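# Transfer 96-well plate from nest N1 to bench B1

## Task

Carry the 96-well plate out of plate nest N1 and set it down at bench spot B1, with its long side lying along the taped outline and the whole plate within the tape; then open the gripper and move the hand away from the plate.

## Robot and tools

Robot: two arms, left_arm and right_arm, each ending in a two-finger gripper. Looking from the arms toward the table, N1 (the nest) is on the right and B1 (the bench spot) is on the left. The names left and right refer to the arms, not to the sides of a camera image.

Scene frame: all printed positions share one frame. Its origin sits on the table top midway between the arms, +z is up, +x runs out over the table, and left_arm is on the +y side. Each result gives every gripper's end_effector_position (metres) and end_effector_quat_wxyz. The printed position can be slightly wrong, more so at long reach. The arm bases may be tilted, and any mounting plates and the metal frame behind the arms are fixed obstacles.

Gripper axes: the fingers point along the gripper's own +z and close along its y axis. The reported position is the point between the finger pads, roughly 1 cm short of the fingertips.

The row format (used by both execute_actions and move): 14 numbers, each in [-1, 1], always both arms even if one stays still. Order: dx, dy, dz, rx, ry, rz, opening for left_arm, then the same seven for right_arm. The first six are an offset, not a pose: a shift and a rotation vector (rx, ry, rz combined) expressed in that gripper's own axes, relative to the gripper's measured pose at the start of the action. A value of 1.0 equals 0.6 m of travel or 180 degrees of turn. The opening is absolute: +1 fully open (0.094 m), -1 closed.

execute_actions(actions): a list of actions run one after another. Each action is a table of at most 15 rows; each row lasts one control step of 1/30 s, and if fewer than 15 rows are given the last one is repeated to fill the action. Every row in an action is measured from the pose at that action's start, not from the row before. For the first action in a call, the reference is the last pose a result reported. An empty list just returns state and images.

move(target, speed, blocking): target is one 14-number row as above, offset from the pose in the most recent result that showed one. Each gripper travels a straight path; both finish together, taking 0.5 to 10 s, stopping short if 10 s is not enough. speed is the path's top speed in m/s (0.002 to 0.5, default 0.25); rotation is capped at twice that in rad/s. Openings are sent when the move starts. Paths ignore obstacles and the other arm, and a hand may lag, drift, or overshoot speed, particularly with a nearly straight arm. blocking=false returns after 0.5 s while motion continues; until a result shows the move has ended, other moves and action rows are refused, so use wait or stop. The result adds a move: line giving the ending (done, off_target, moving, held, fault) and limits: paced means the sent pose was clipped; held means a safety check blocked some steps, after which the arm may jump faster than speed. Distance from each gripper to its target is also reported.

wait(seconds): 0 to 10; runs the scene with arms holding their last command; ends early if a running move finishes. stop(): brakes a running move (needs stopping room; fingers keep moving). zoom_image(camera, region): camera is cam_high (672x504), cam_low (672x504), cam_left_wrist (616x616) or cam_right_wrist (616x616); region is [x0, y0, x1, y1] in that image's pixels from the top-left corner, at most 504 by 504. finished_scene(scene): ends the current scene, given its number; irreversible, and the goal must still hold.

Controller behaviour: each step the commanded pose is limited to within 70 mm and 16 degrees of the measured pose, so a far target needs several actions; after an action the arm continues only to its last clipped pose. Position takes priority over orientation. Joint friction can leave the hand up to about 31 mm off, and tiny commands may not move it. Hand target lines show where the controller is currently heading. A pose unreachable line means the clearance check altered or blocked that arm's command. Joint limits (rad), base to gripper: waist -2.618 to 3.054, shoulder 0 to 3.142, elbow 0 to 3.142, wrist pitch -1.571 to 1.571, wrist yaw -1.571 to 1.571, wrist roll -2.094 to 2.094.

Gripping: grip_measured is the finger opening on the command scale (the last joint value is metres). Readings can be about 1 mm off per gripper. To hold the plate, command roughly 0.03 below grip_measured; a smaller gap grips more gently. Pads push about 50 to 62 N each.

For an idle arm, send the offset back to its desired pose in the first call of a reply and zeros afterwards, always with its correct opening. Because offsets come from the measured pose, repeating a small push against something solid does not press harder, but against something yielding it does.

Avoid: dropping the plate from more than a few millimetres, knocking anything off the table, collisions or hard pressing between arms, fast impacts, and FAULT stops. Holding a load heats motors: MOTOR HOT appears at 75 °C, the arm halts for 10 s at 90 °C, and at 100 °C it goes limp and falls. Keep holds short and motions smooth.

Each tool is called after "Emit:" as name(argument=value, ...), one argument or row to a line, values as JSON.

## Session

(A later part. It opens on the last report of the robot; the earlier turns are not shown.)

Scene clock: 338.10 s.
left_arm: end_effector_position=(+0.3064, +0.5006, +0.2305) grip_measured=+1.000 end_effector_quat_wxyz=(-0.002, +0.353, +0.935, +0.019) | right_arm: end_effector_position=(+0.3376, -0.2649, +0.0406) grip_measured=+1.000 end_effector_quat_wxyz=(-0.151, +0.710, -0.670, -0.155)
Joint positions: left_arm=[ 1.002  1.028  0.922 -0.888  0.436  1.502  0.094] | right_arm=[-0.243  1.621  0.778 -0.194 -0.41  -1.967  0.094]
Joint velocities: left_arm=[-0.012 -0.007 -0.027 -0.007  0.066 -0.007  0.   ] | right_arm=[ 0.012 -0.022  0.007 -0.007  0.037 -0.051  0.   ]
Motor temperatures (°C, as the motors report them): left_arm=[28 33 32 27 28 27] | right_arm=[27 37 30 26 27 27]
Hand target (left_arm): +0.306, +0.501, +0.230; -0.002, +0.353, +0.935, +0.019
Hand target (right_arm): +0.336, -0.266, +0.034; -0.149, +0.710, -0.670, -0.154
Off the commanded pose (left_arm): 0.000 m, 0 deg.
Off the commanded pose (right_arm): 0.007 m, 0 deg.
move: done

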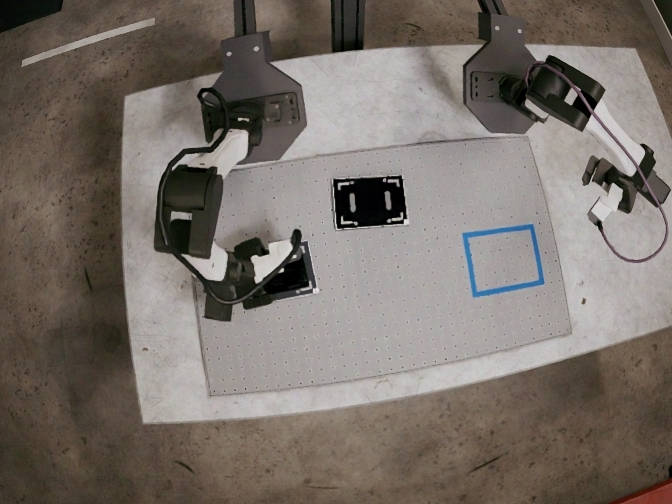

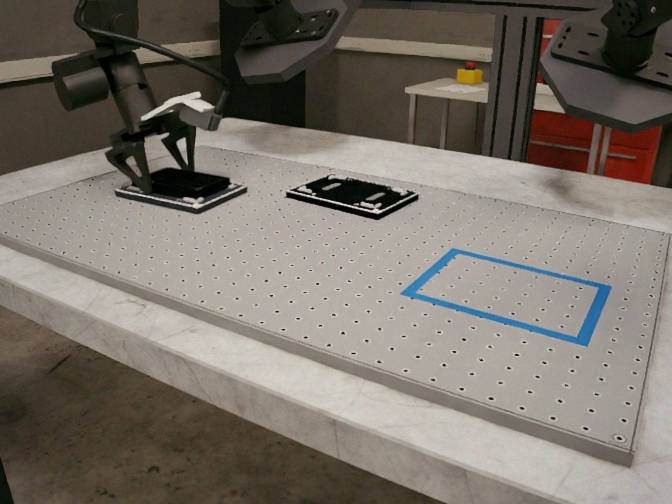

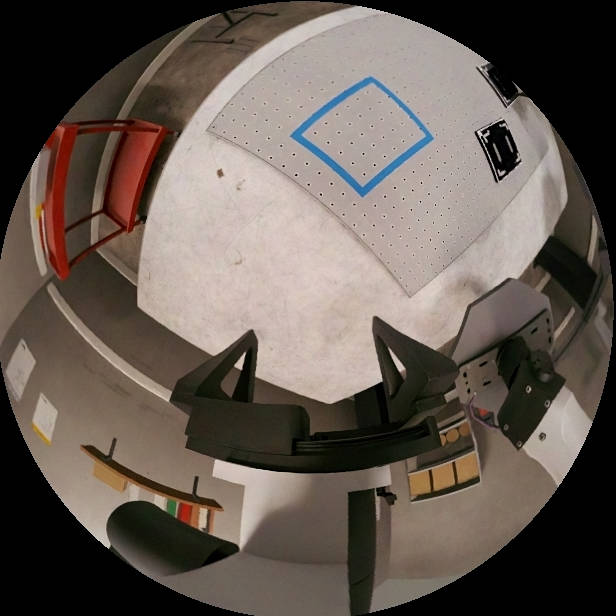

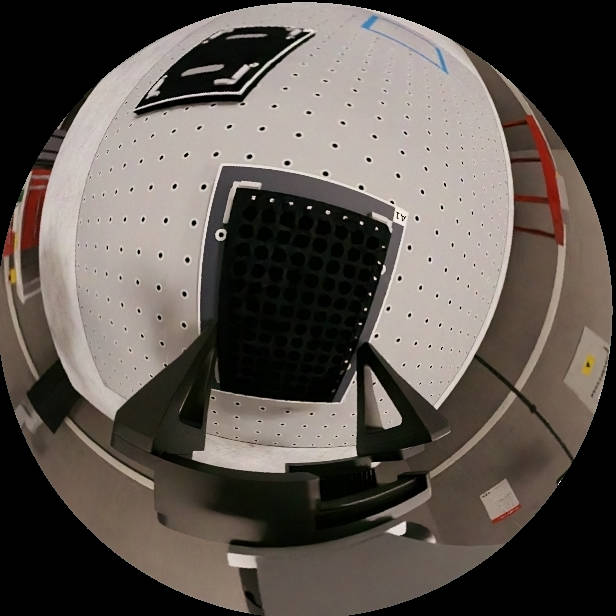

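Emit:
zoom_image(
  camera="cam_low",
  region=[110, 150, 210, 215],
)

Emit:
zoom_image(
  camera="cam_high",
  region=[215, 225, 335, 325],
)

Region (110, 150, 210, 215) of cam_low's 672x504 image, scaled by 5.040, with more detail than that image has; it fills the top 328 rows of this view, and the rest is white.

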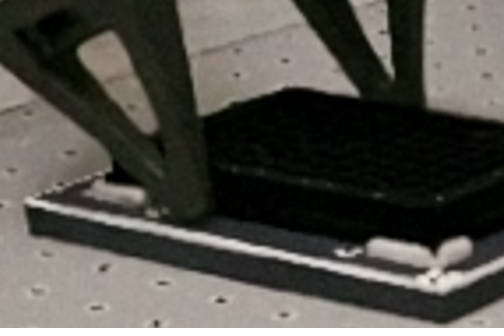

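Region (215, 225, 335, 325) of cam_high's 672x504 image, scaled by 4.200, with more detail than that image has.

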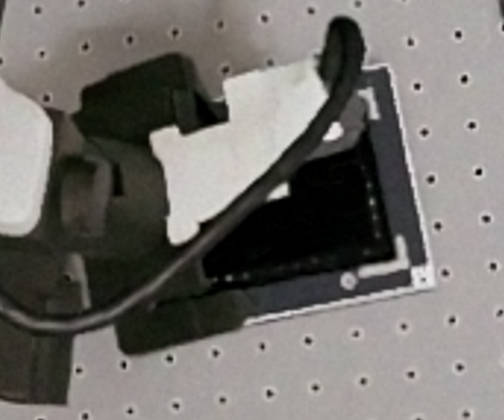

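Emit:
execute_actions(
  actions=[
    [[0,0,0,0,0,0,1,0,0,0,0,0,0,0.97],[0,0,0,0,0,0,1,-0.001,0.002,0,-0.0015,-0.0007,0.0007,0.95],[0,0,0,0,0,0,1,-0.002,0.004,0,-0.003,-0.0013,0.0014,0.93],[0,0,0,0,0,0,1,-0.003,0.007,0,-0.0054,-0.0023,0.0025,0.91],[0,0,0,0,0,0,1,-0.003,0.007,0,-0.0054,-0.0023,0.0025,0.89],[0,0,0,0,0,0,1,-0.003,0.007,0,-0.0054,-0.0023,0.0025,0.87],[0,0,0,0,0,0,1,-0.003,0.007,0,-0.0054,-0.0023,0.0025,0.855],[0,0,0,0,0,0,1,-0.003,0.007,0,-0.0054,-0.0023,0.0025,0.84],[0,0,0,0,0,0,1,-0.003,0.007,0,-0.0054,-0.0023,0.0025,0.83],[0,0,0,0,0,0,1,-0.003,0.007,0,-0.0054,-0.0023,0.0025,0.82],[0,0,0,0,0,0,1,-0.003,0.007,0,-0.0054,-0.0023,0.0025,0.81],[0,0,0,0,0,0,1,-0.003,0.007,0,-0.0054,-0.0023,0.0025,0.80],[0,0,0,0,0,0,1,-0.003,0.007,0,-0.0054,-0.0023,0.0025,0.79],[0,0,0,0,0,0,1,-0.003,0.007,0,-0.0054,-0.0023,0.0025,0.78]],
  ],
)

Scene clock: 377.27 s.
left_arm: end_effector_position=(+0.3064, +0.5006, +0.2305) grip_measured=+1.000 end_effector_quat_wxyz=(-0.002, +0.353, +0.935, +0.019) | right_arm: end_effector_position=(+0.3338, -0.2641, +0.0411) grip_measured=+0.787 end_effector_quat_wxyz=(-0.146, +0.709, -0.670, -0.162)
Joint positions: left_arm=[ 1.002  1.028  0.922 -0.888  0.436  1.502  0.094] | right_arm=[-0.243  1.621  0.778 -0.211 -0.407 -1.969  0.084]
Joint velocities: left_arm=[-0.007  0.002  0.007 -0.022  0.007  0.022  0.   ] | right_arm=[-0.007 -0.002 -0.007 -0.051 -0.022 -0.066 -0.001]
Motor temperatures (°C, as the motors report them): left_arm=[28 33 32 27 28 27] | right_arm=[27 36 30 26 27 27]
Hand target (left_arm): +0.306, +0.501, +0.230; -0.002, +0.353, +0.935, +0.019
Hand target (right_arm): +0.333, -0.263, +0.041; -0.146, +0.708, -0.671, -0.164
Off the commanded pose (left_arm): 0.000 m, 0 deg.
Off the commanded pose (right_arm): 0.001 m, 0 deg.

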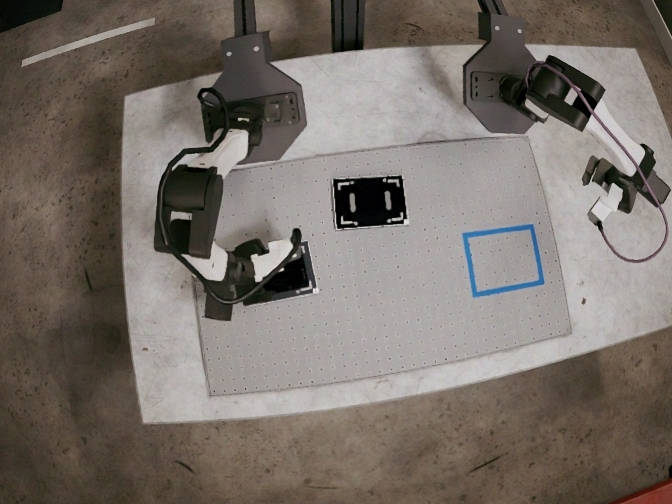

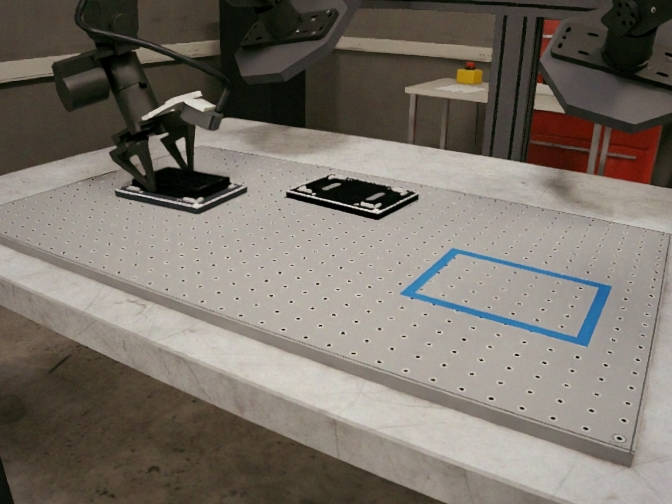

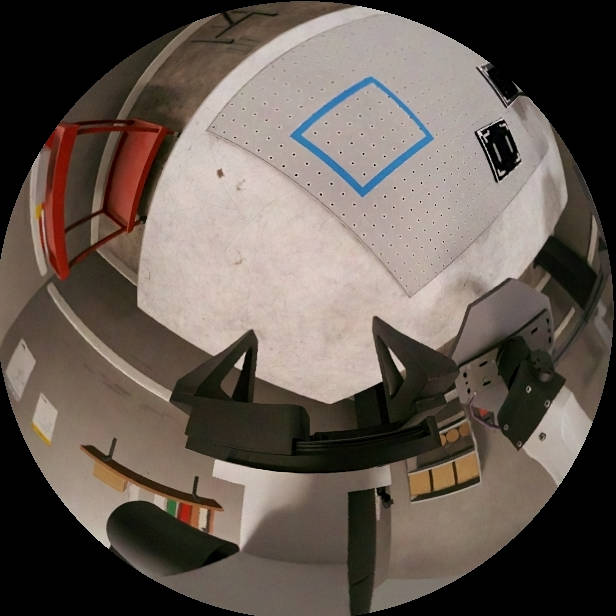

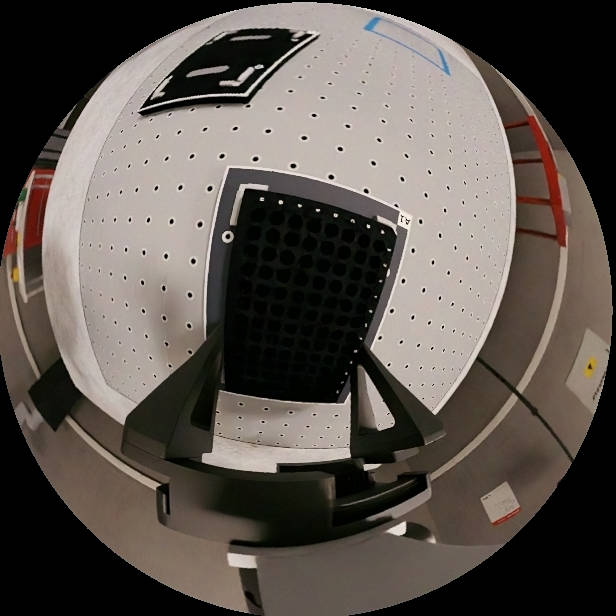

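Emit:
zoom_image(
  camera="cam_low",
  region=[110, 150, 210, 215],
)

Emit:
zoom_image(
  camera="cam_right_wrist",
  region=[180, 260, 400, 420],
)

Region (110, 150, 210, 215) of cam_low's 672x504 image, scaled by 5.040, with more detail than that image has; it fills the top 328 rows of this view, and the rest is white.

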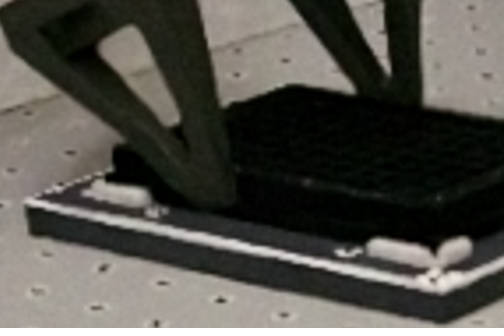

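Region (180, 260, 400, 420) of cam_right_wrist's 616x616 image, scaled by 2.291, with more detail than that image has; it fills the top 367 rows of this view, and the rest is white.

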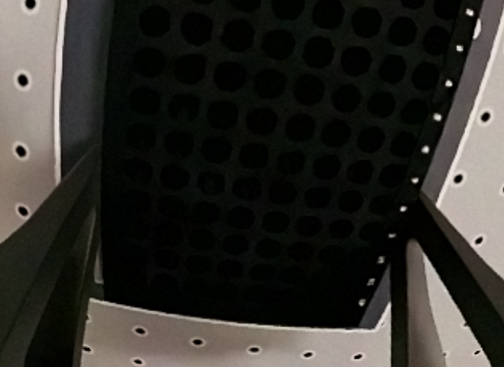

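Emit:
execute_actions(
  actions=[
    [[0,0,0,0,0,0,1,0,0,0,0,0,0,0.775],[0,0,0,0,0,0,1,0,0,0,0,0,0,0.77],[0,0,0,0,0,0,1,0,0,0,0,0,0,0.765],[0,0,0,0,0,0,1,0,0,0,0,0,0,0.76],[0,0,0,0,0,0,1,0,0,0,0,0,0,0.755],[0,0,0,0,0,0,1,0,0,0,0,0,0,0.75]],
  ],
)

Scene clock: 391.27 s.
left_arm: end_effector_position=(+0.3064, +0.5006, +0.2305) grip_measured=+1.000 end_effector_quat_wxyz=(-0.002, +0.353, +0.935, +0.019) | right_arm: end_effector_position=(+0.3338, -0.2641, +0.0411) grip_measured=+0.763 end_effector_quat_wxyz=(-0.146, +0.709, -0.670, -0.162)
Joint positions: left_arm=[ 1.002  1.028  0.922 -0.888  0.436  1.502  0.094] | right_arm=[-0.243  1.621  0.778 -0.211 -0.407 -1.969  0.083]
Joint velocities: left_arm=[-0.002 -0.017  0.002  0.007 -0.051  0.022  0.   ] | right_arm=[-0.002 -0.032  0.012  0.022  0.022  0.022 -0.   ]
Motor temperatures (°C, as the motors report them): left_arm=[28 33 33 27 28 27] | right_arm=[27 37 30 26 27 27]
Hand target (left_arm): +0.306, +0.501, +0.230; -0.002, +0.353, +0.935, +0.019
Hand target (right_arm): +0.334, -0.264, +0.041; -0.146, +0.709, -0.670, -0.162
Off the commanded pose (left_arm): 0.000 m, 0 deg.
Off the commanded pose (right_arm): 0.000 m, 0 deg.

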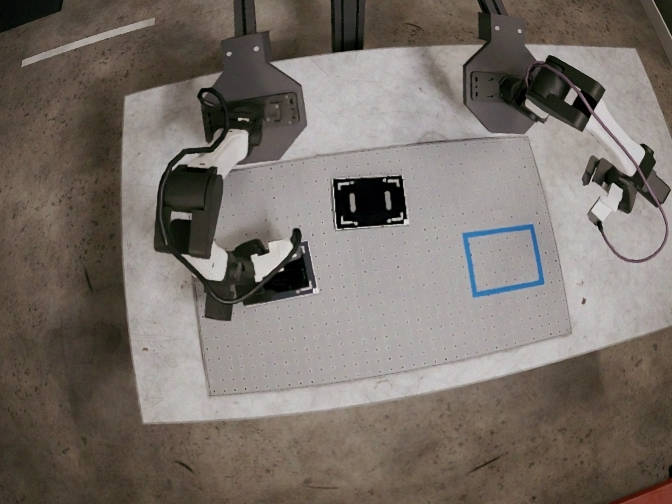

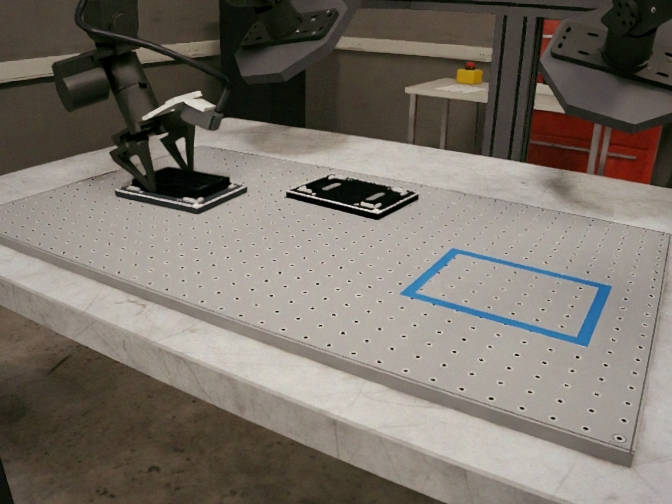

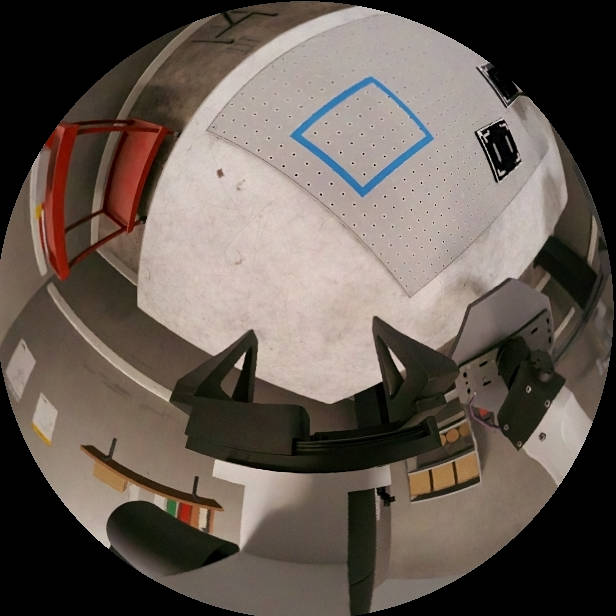

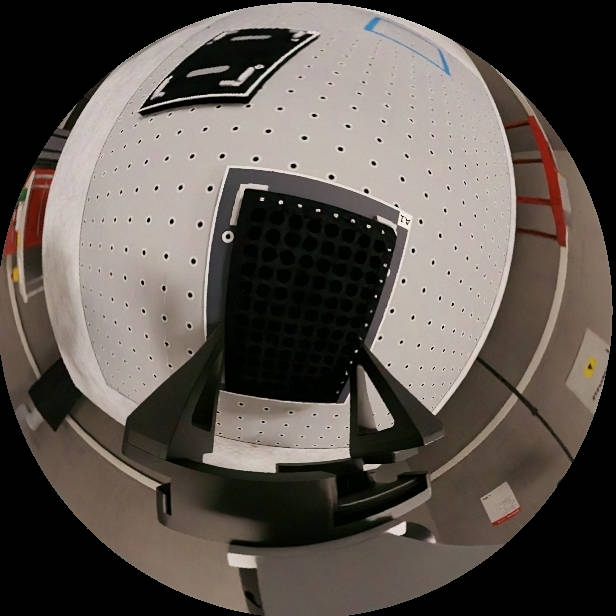

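Emit:
zoom_image(
  camera="cam_high",
  region=[290, 230, 500, 330],
)

Region (290, 230, 500, 330) of cam_high's 672x504 image, scaled by 2.400, with more detail than that image has; it fills the top 240 rows of this view, and the rest is white.

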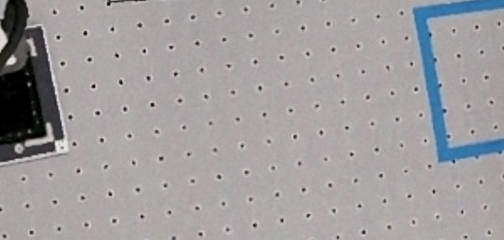

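Emit:
move(
  target=[0,0,0,0,0,0,1.0,-0.0275,-0.0027,-0.0613,-0.0027,-0.0011,0.0013,0.71],
  speed=0.05,
)

Scene clock: 464.50 s.
left_arm: end_effector_position=(+0.3064, +0.5006, +0.2305) grip_measured=+1.000 end_effector_quat_wxyz=(-0.002, +0.353, +0.935, +0.019) | right_arm: end_effector_position=(+0.3333, -0.2642, +0.0750) grip_measured=+0.743 end_effector_quat_wxyz=(-0.141, +0.707, -0.671, -0.171)
Joint positions: left_arm=[ 1.002  1.028  0.922 -0.888  0.436  1.502  0.094] | right_arm=[-0.243  1.489  0.778 -0.364 -0.406 -1.969  0.082]
Joint velocities: left_arm=[ 0.022 -0.007  0.002  0.037  0.022 -0.022  0.   ] | right_arm=[-0.012 -0.012 -0.012 -0.037  0.066 -0.022  0.001]
Motor temperatures (°C, as the motors report them): left_arm=[28 33 33 27 28 27] | right_arm=[27 39 30 26 27 27]
Hand target (left_arm): +0.306, +0.501, +0.230; -0.002, +0.353, +0.935, +0.019
Hand target (right_arm): +0.337, -0.264, +0.081; -0.144, +0.708, -0.671, -0.167
Off the commanded pose (left_arm): 0.000 m, 0 deg.
Off the commanded pose (right_arm): 0.007 m, 1 deg.
move: done

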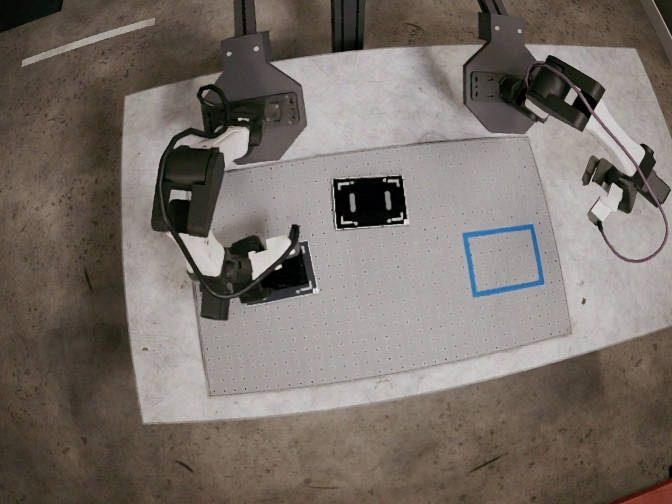

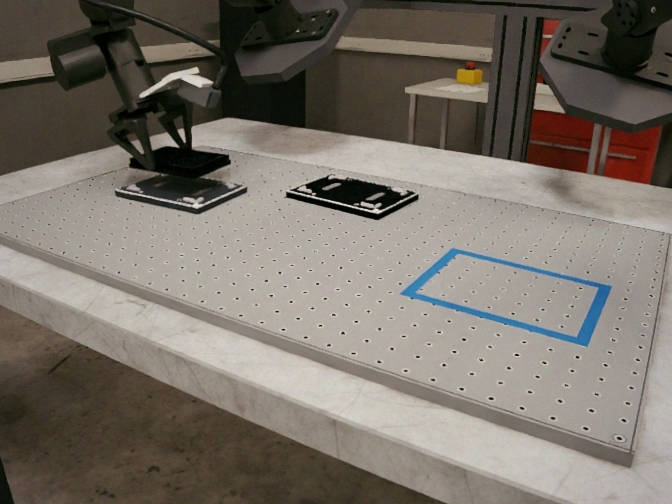

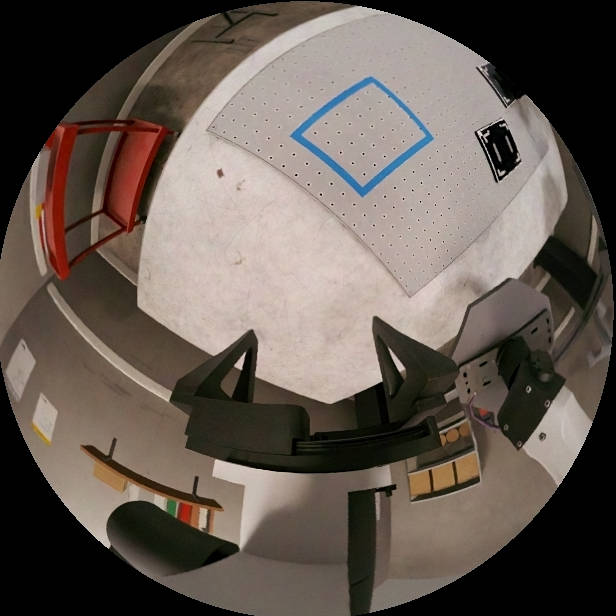

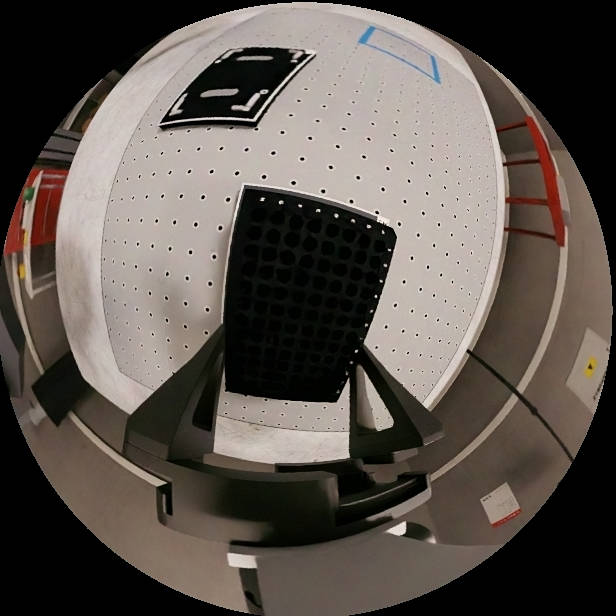

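Emit:
zoom_image(
  camera="cam_low",
  region=[100, 110, 260, 220],
)

Region (100, 110, 260, 220) of cam_low's 672x504 image, scaled by 3.150, with more detail than that image has; it fills the top 346 rows of this view, and the rest is white.

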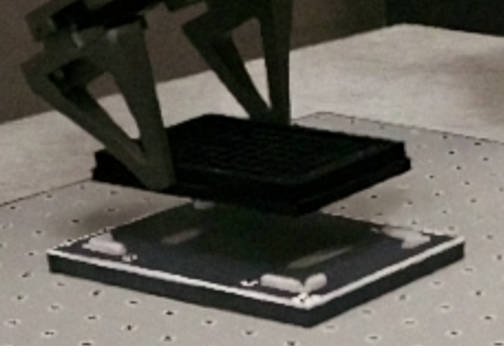

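Emit:
move(
  target=[0.119,0.011,-0.0975,0,0,-0.19,1.0,-0.7995,-0.1158,0.3602,0.0167,0.0015,0.0203,0.71],
  speed=0.2,
)

Scene clock: 491.50 s.
left_arm: end_effector_position=(+0.2546, +0.5467, +0.2881) grip_measured=+1.000 end_effector_quat_wxyz=(-0.005, +0.074, +0.997, +0.023) | right_arm: end_effector_position=(+0.3795, +0.2609, +0.0789) grip_measured=+0.743 end_effector_quat_wxyz=(-0.147, +0.677, -0.702, -0.168)
Joint positions: left_arm=[ 1.489  1.144  1.087 -1.204  0.631  1.439  0.094] | right_arm=[ 1.017  2.634  2.173 -0.519  0.316 -0.827  0.082]
Joint velocities: left_arm=[-0.002  0.007 -0.007 -0.051  0.051 -0.066  0.   ] | right_arm=[-0.002 -0.002 -0.007 -0.037 -0.007 -0.051 -0.   ]
Motor temperatures (°C, as the motors report them): left_arm=[28 33 33 27 28 27] | right_arm=[28 41 30 26 27 27]
Hand target (left_arm): +0.256, +0.551, +0.291; -0.000, +0.064, +0.998, +0.022
Hand target (right_arm): +0.376, +0.267, +0.083; -0.150, +0.677, -0.700, -0.169
Off the commanded pose (left_arm): 0.005 m, 2 deg.
Off the commanded pose (right_arm): 0.010 m, 2 deg.
move: done

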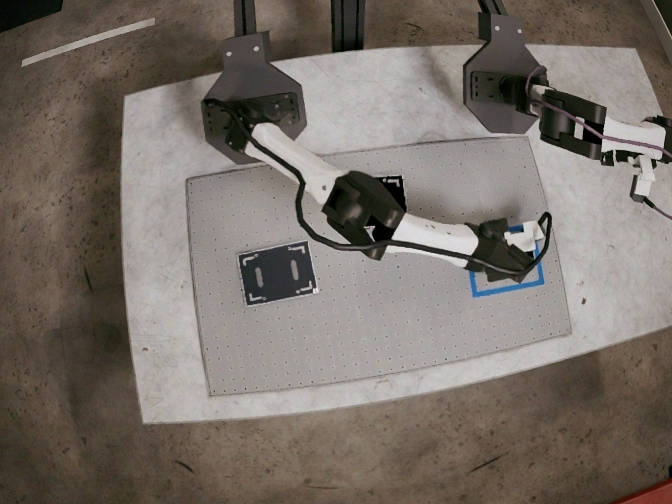

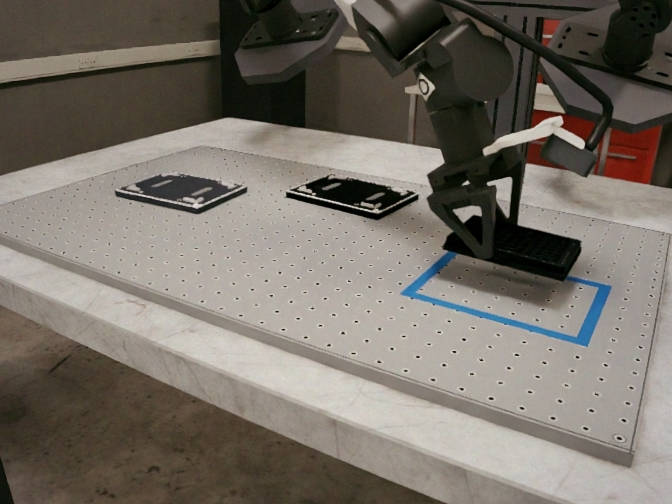

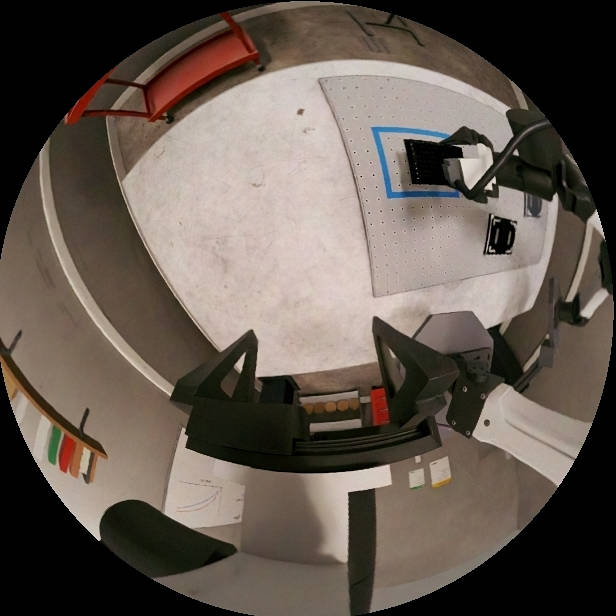

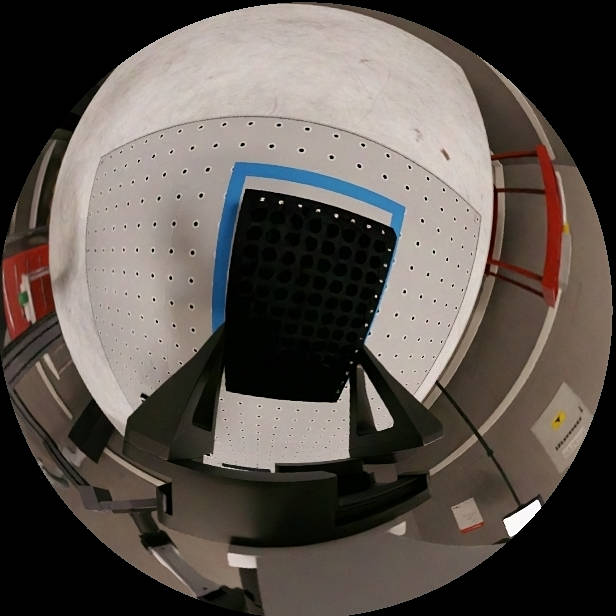

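Emit:
zoom_image(
  camera="cam_low",
  region=[390, 170, 640, 360],
)

Emit:
zoom_image(
  camera="cam_left_wrist",
  region=[350, 90, 530, 230],
)

Emit:
zoom_image(
  camera="cam_right_wrist",
  region=[170, 130, 450, 430],
)

Emit:
zoom_image(
  camera="cam_high",
  region=[440, 195, 580, 315],
)

Region (390, 170, 640, 360) of cam_low's 672x504 image, scaled by 2.016, with more detail than that image has; it fills the top 383 rows of this view, and the rest is white.

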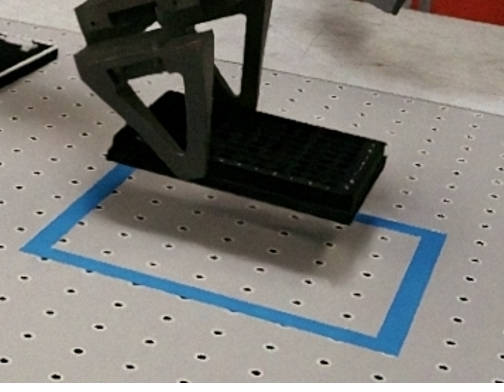

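Region (350, 90, 530, 230) of cam_left_wrist's 616x616 image, scaled by 2.800, with more detail than that image has.

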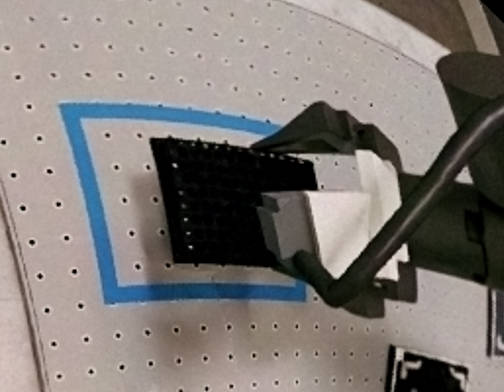

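Region (170, 130, 450, 430) of cam_right_wrist's 616x616 image, scaled by 1.680, with more detail than that image has; it fills the left 470 columns of this view, and the rest is white.

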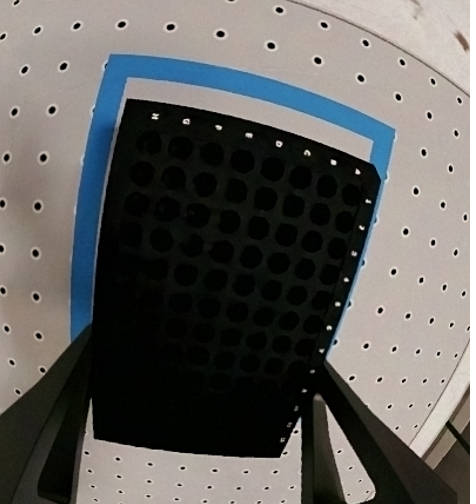

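Region (440, 195, 580, 315) of cam_high's 672x504 image, scaled by 3.600, with more detail than that image has; it fills the top 432 rows of this view, and the rest is white.

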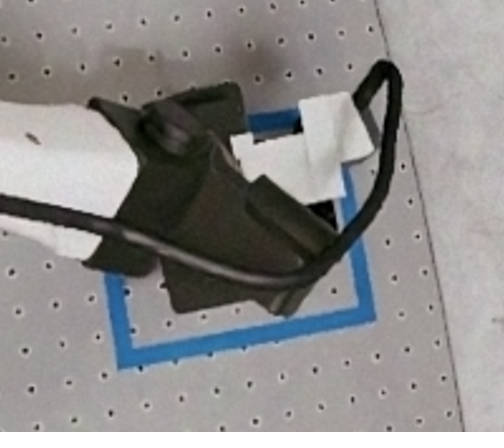

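Emit:
move(
  target=[0,0,0,0,0,0,1.0,0.0325,-0.0107,0.045,0.0087,-0.002,-0.007,0.71],
  speed=0.05,
)

Scene clock: 547.93 s.
left_arm: end_effector_position=(+0.2547, +0.5466, +0.2881) grip_measured=+1.000 end_effector_quat_wxyz=(-0.005, +0.073, +0.997, +0.022) | right_arm: end_effector_position=(+0.3896, +0.2526, +0.0518) grip_measured=+0.743 end_effector_quat_wxyz=(-0.160, +0.680, -0.698, -0.154)
Joint positions: left_arm=[ 1.489  1.144  1.087 -1.204  0.631  1.439  0.094] | right_arm=[ 0.975  2.653  2.135 -0.423  0.316 -0.89   0.082]
Joint velocities: left_arm=[-0.022 -0.012 -0.007 -0.007  0.022  0.007  0.   ] | right_arm=[-0.002 -0.017 -0.002  0.037 -0.022 -0.066 -0.   ]
Motor temperatures (°C, as the motors report them): left_arm=[29 31 35 27 28 27] | right_arm=[36 46 35 26 27 27]
Hand target (left_arm): +0.255, +0.547, +0.288; -0.005, +0.074, +0.997, +0.023
Hand target (right_arm): +0.384, +0.254, +0.046; -0.160, +0.682, -0.696, -0.158
Off the commanded pose (left_arm): 0.000 m, 0 deg.
Off the commanded pose (right_arm): 0.008 m, 1 deg.
move: done

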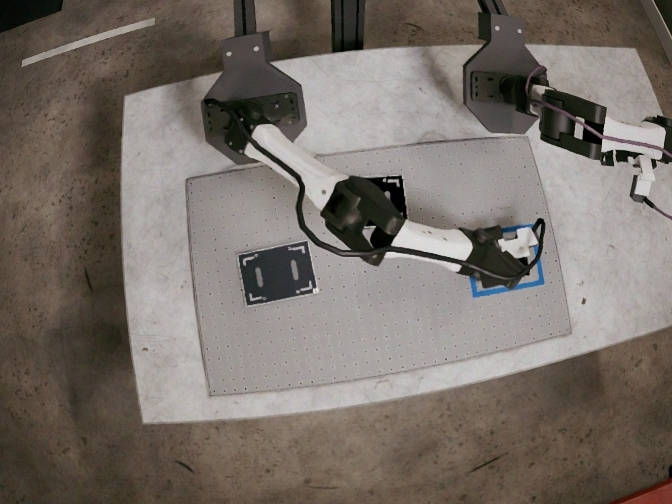

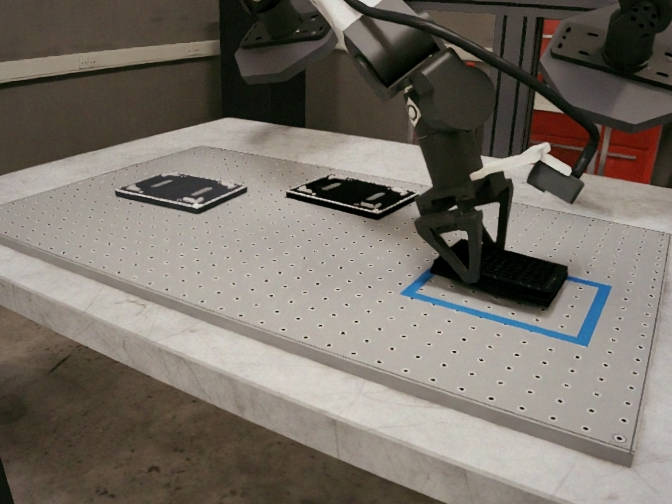

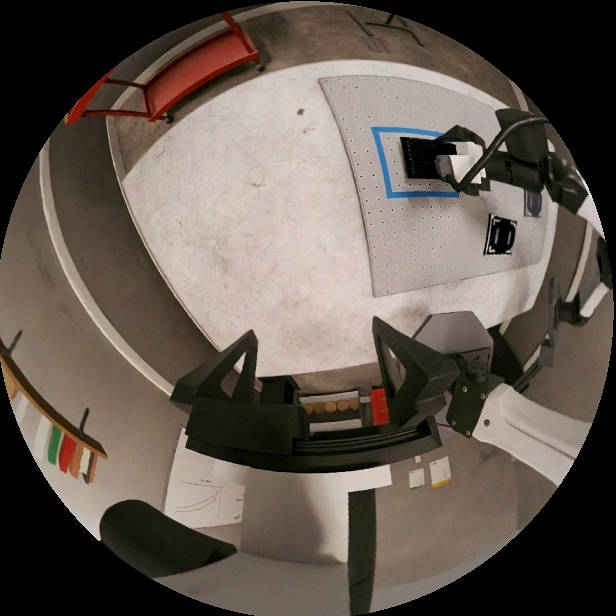

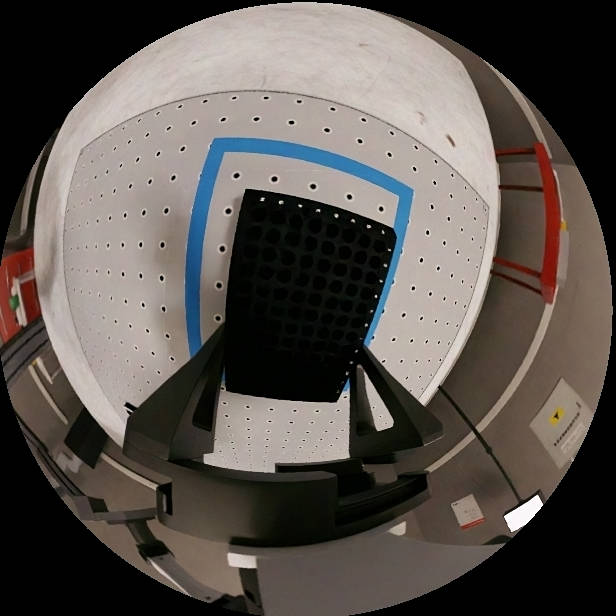

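Emit:
zoom_image(
  camera="cam_low",
  region=[390, 200, 630, 360],
)

Emit:
zoom_image(
  camera="cam_left_wrist",
  region=[360, 110, 500, 215],
)

Emit:
zoom_image(
  camera="cam_right_wrist",
  region=[170, 130, 450, 430],
)

Region (390, 200, 630, 360) of cam_low's 672x504 image, scaled by 2.100, with more detail than that image has.

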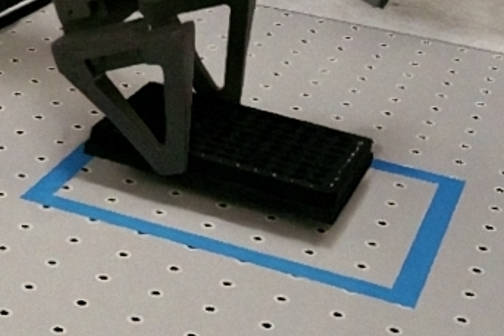

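Region (360, 110, 500, 215) of cam_left_wrist's 616x616 image, scaled by 3.600, with more detail than that image has; it fills the top 378 rows of this view, and the rest is white.

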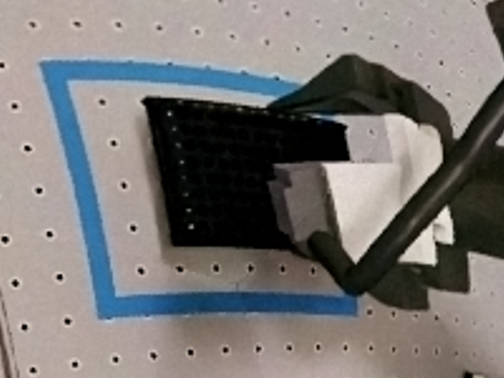

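Region (170, 130, 450, 430) of cam_right_wrist's 616x616 image, scaled by 1.680, with more detail than that image has; it fills the left 470 columns of this view, and the rest is white.

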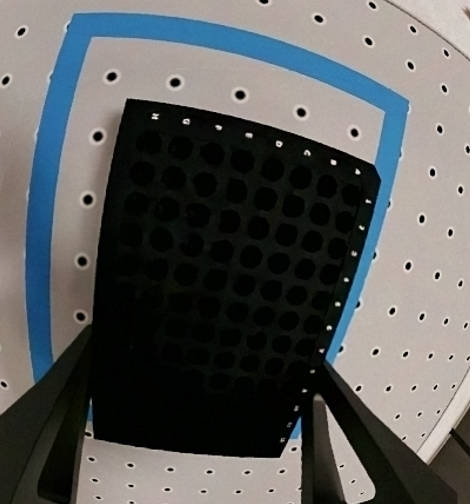

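Emit:
move(
  target=[0,0,0,0,0,0,1.0,0.0098,0.0375,0.0485,-0.0026,0.0021,-0.0011,0.71],
  speed=0.025,
)

Scene clock: 593.00 s.
left_arm: end_effector_position=(+0.2547, +0.5466, +0.2881) grip_measured=+1.000 end_effector_quat_wxyz=(-0.005, +0.073, +0.997, +0.022) | right_arm: end_effector_position=(+0.3766, +0.2597, +0.0342) grip_measured=+0.743 end_effector_quat_wxyz=(-0.161, +0.680, -0.698, -0.156)
Joint positions: left_arm=[ 1.489  1.144  1.087 -1.204  0.631  1.439  0.094] | right_arm=[ 0.975  2.701  2.135 -0.373  0.311 -0.891  0.082]
Joint velocities: left_arm=[-0.007 -0.017  0.002 -0.007  0.037 -0.051  0.   ] | right_arm=[-0.032 -0.002 -0.032  0.037  0.066  0.037  0.   ]
Motor temperatures (°C, as the motors report them): left_arm=[29 32 34 27 28 27] | right_arm=[37 49 33 27 27 27]
Hand target (left_arm): +0.255, +0.547, +0.288; -0.005, +0.073, +0.997, +0.022
Hand target (right_arm): +0.367, +0.260, +0.023; -0.155, +0.683, -0.697, -0.154
Off the commanded pose (left_arm): 0.000 m, 0 deg.
Off the commanded pose (right_arm): 0.015 m, 1 deg.
move: off_target (right_arm)

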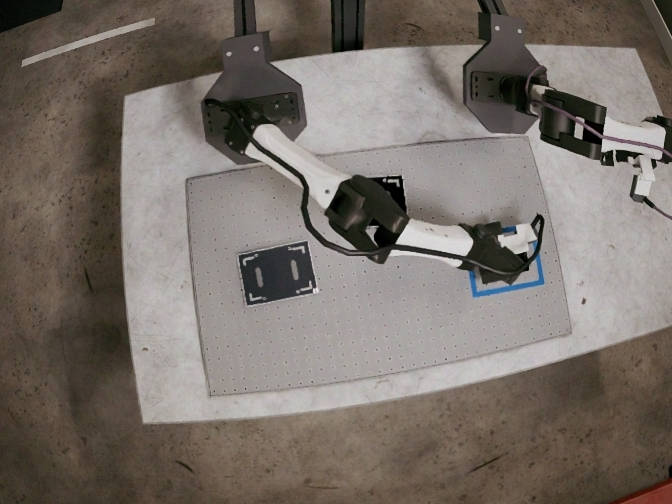

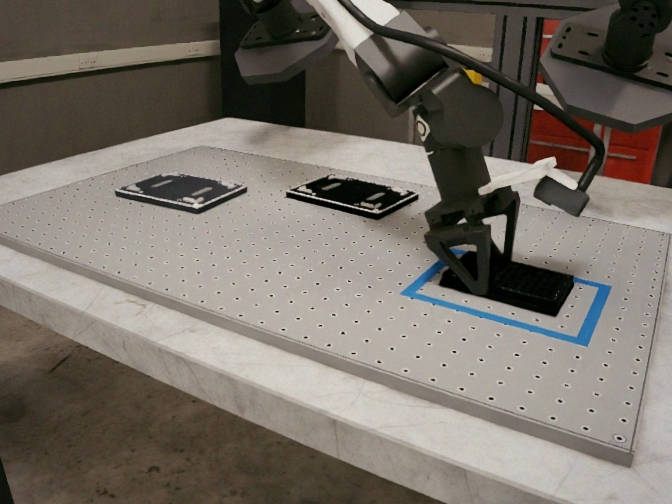

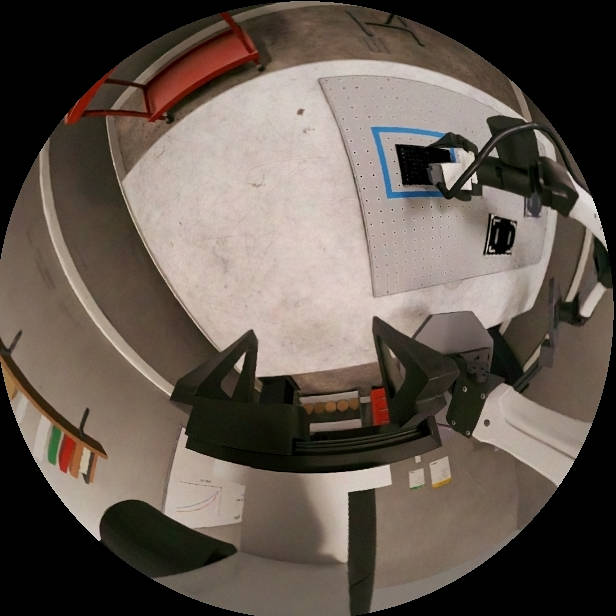

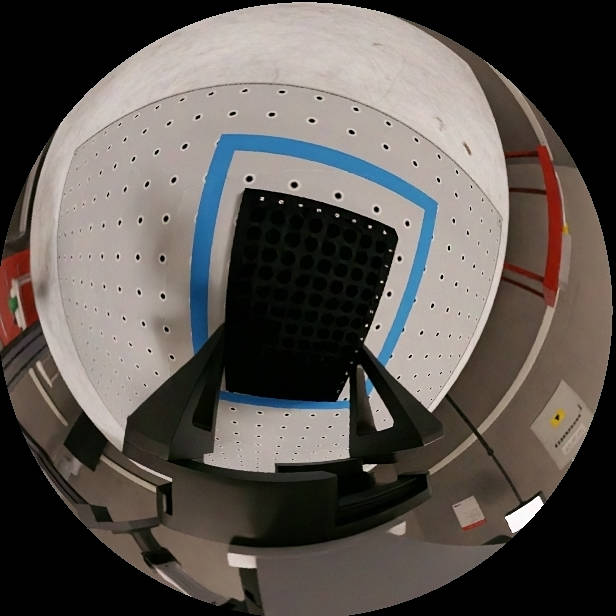

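Emit:
zoom_image(
  camera="cam_low",
  region=[395, 225, 625, 355],
)

Emit:
zoom_image(
  camera="cam_left_wrist",
  region=[360, 110, 500, 215],
)

Emit:
zoom_image(
  camera="cam_low",
  region=[420, 250, 520, 320],
)

Region (395, 225, 625, 355) of cam_low's 672x504 image, scaled by 2.191, with more detail than that image has; it fills the top 285 rows of this view, and the rest is white.

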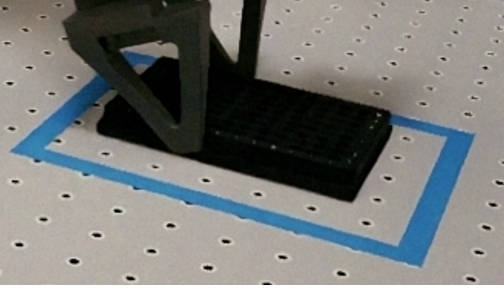

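Region (360, 110, 500, 215) of cam_left_wrist's 616x616 image, scaled by 3.600, with more detail than that image has; it fills the top 378 rows of this view, and the rest is white.

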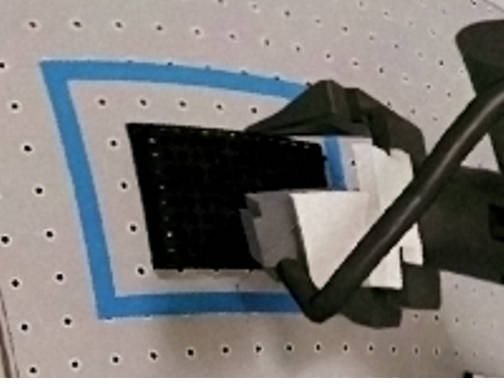

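Region (420, 250, 520, 320) of cam_low's 672x504 image, scaled by 5.040, with more detail than that image has; it fills the top 353 rows of this view, and the rest is white.

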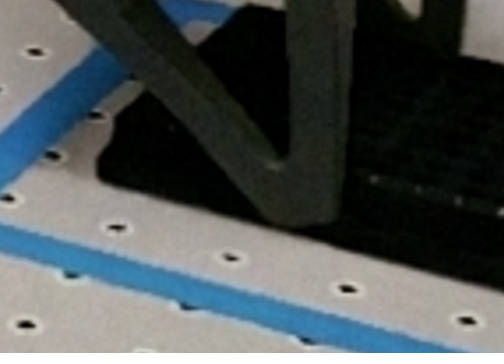

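Emit:
zoom_image(
  camera="cam_low",
  region=[510, 260, 600, 330],
)

Region (510, 260, 600, 330) of cam_low's 672x504 image, scaled by 5.600, with more detail than that image has.

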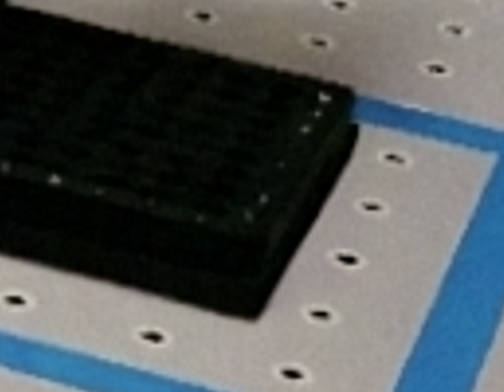

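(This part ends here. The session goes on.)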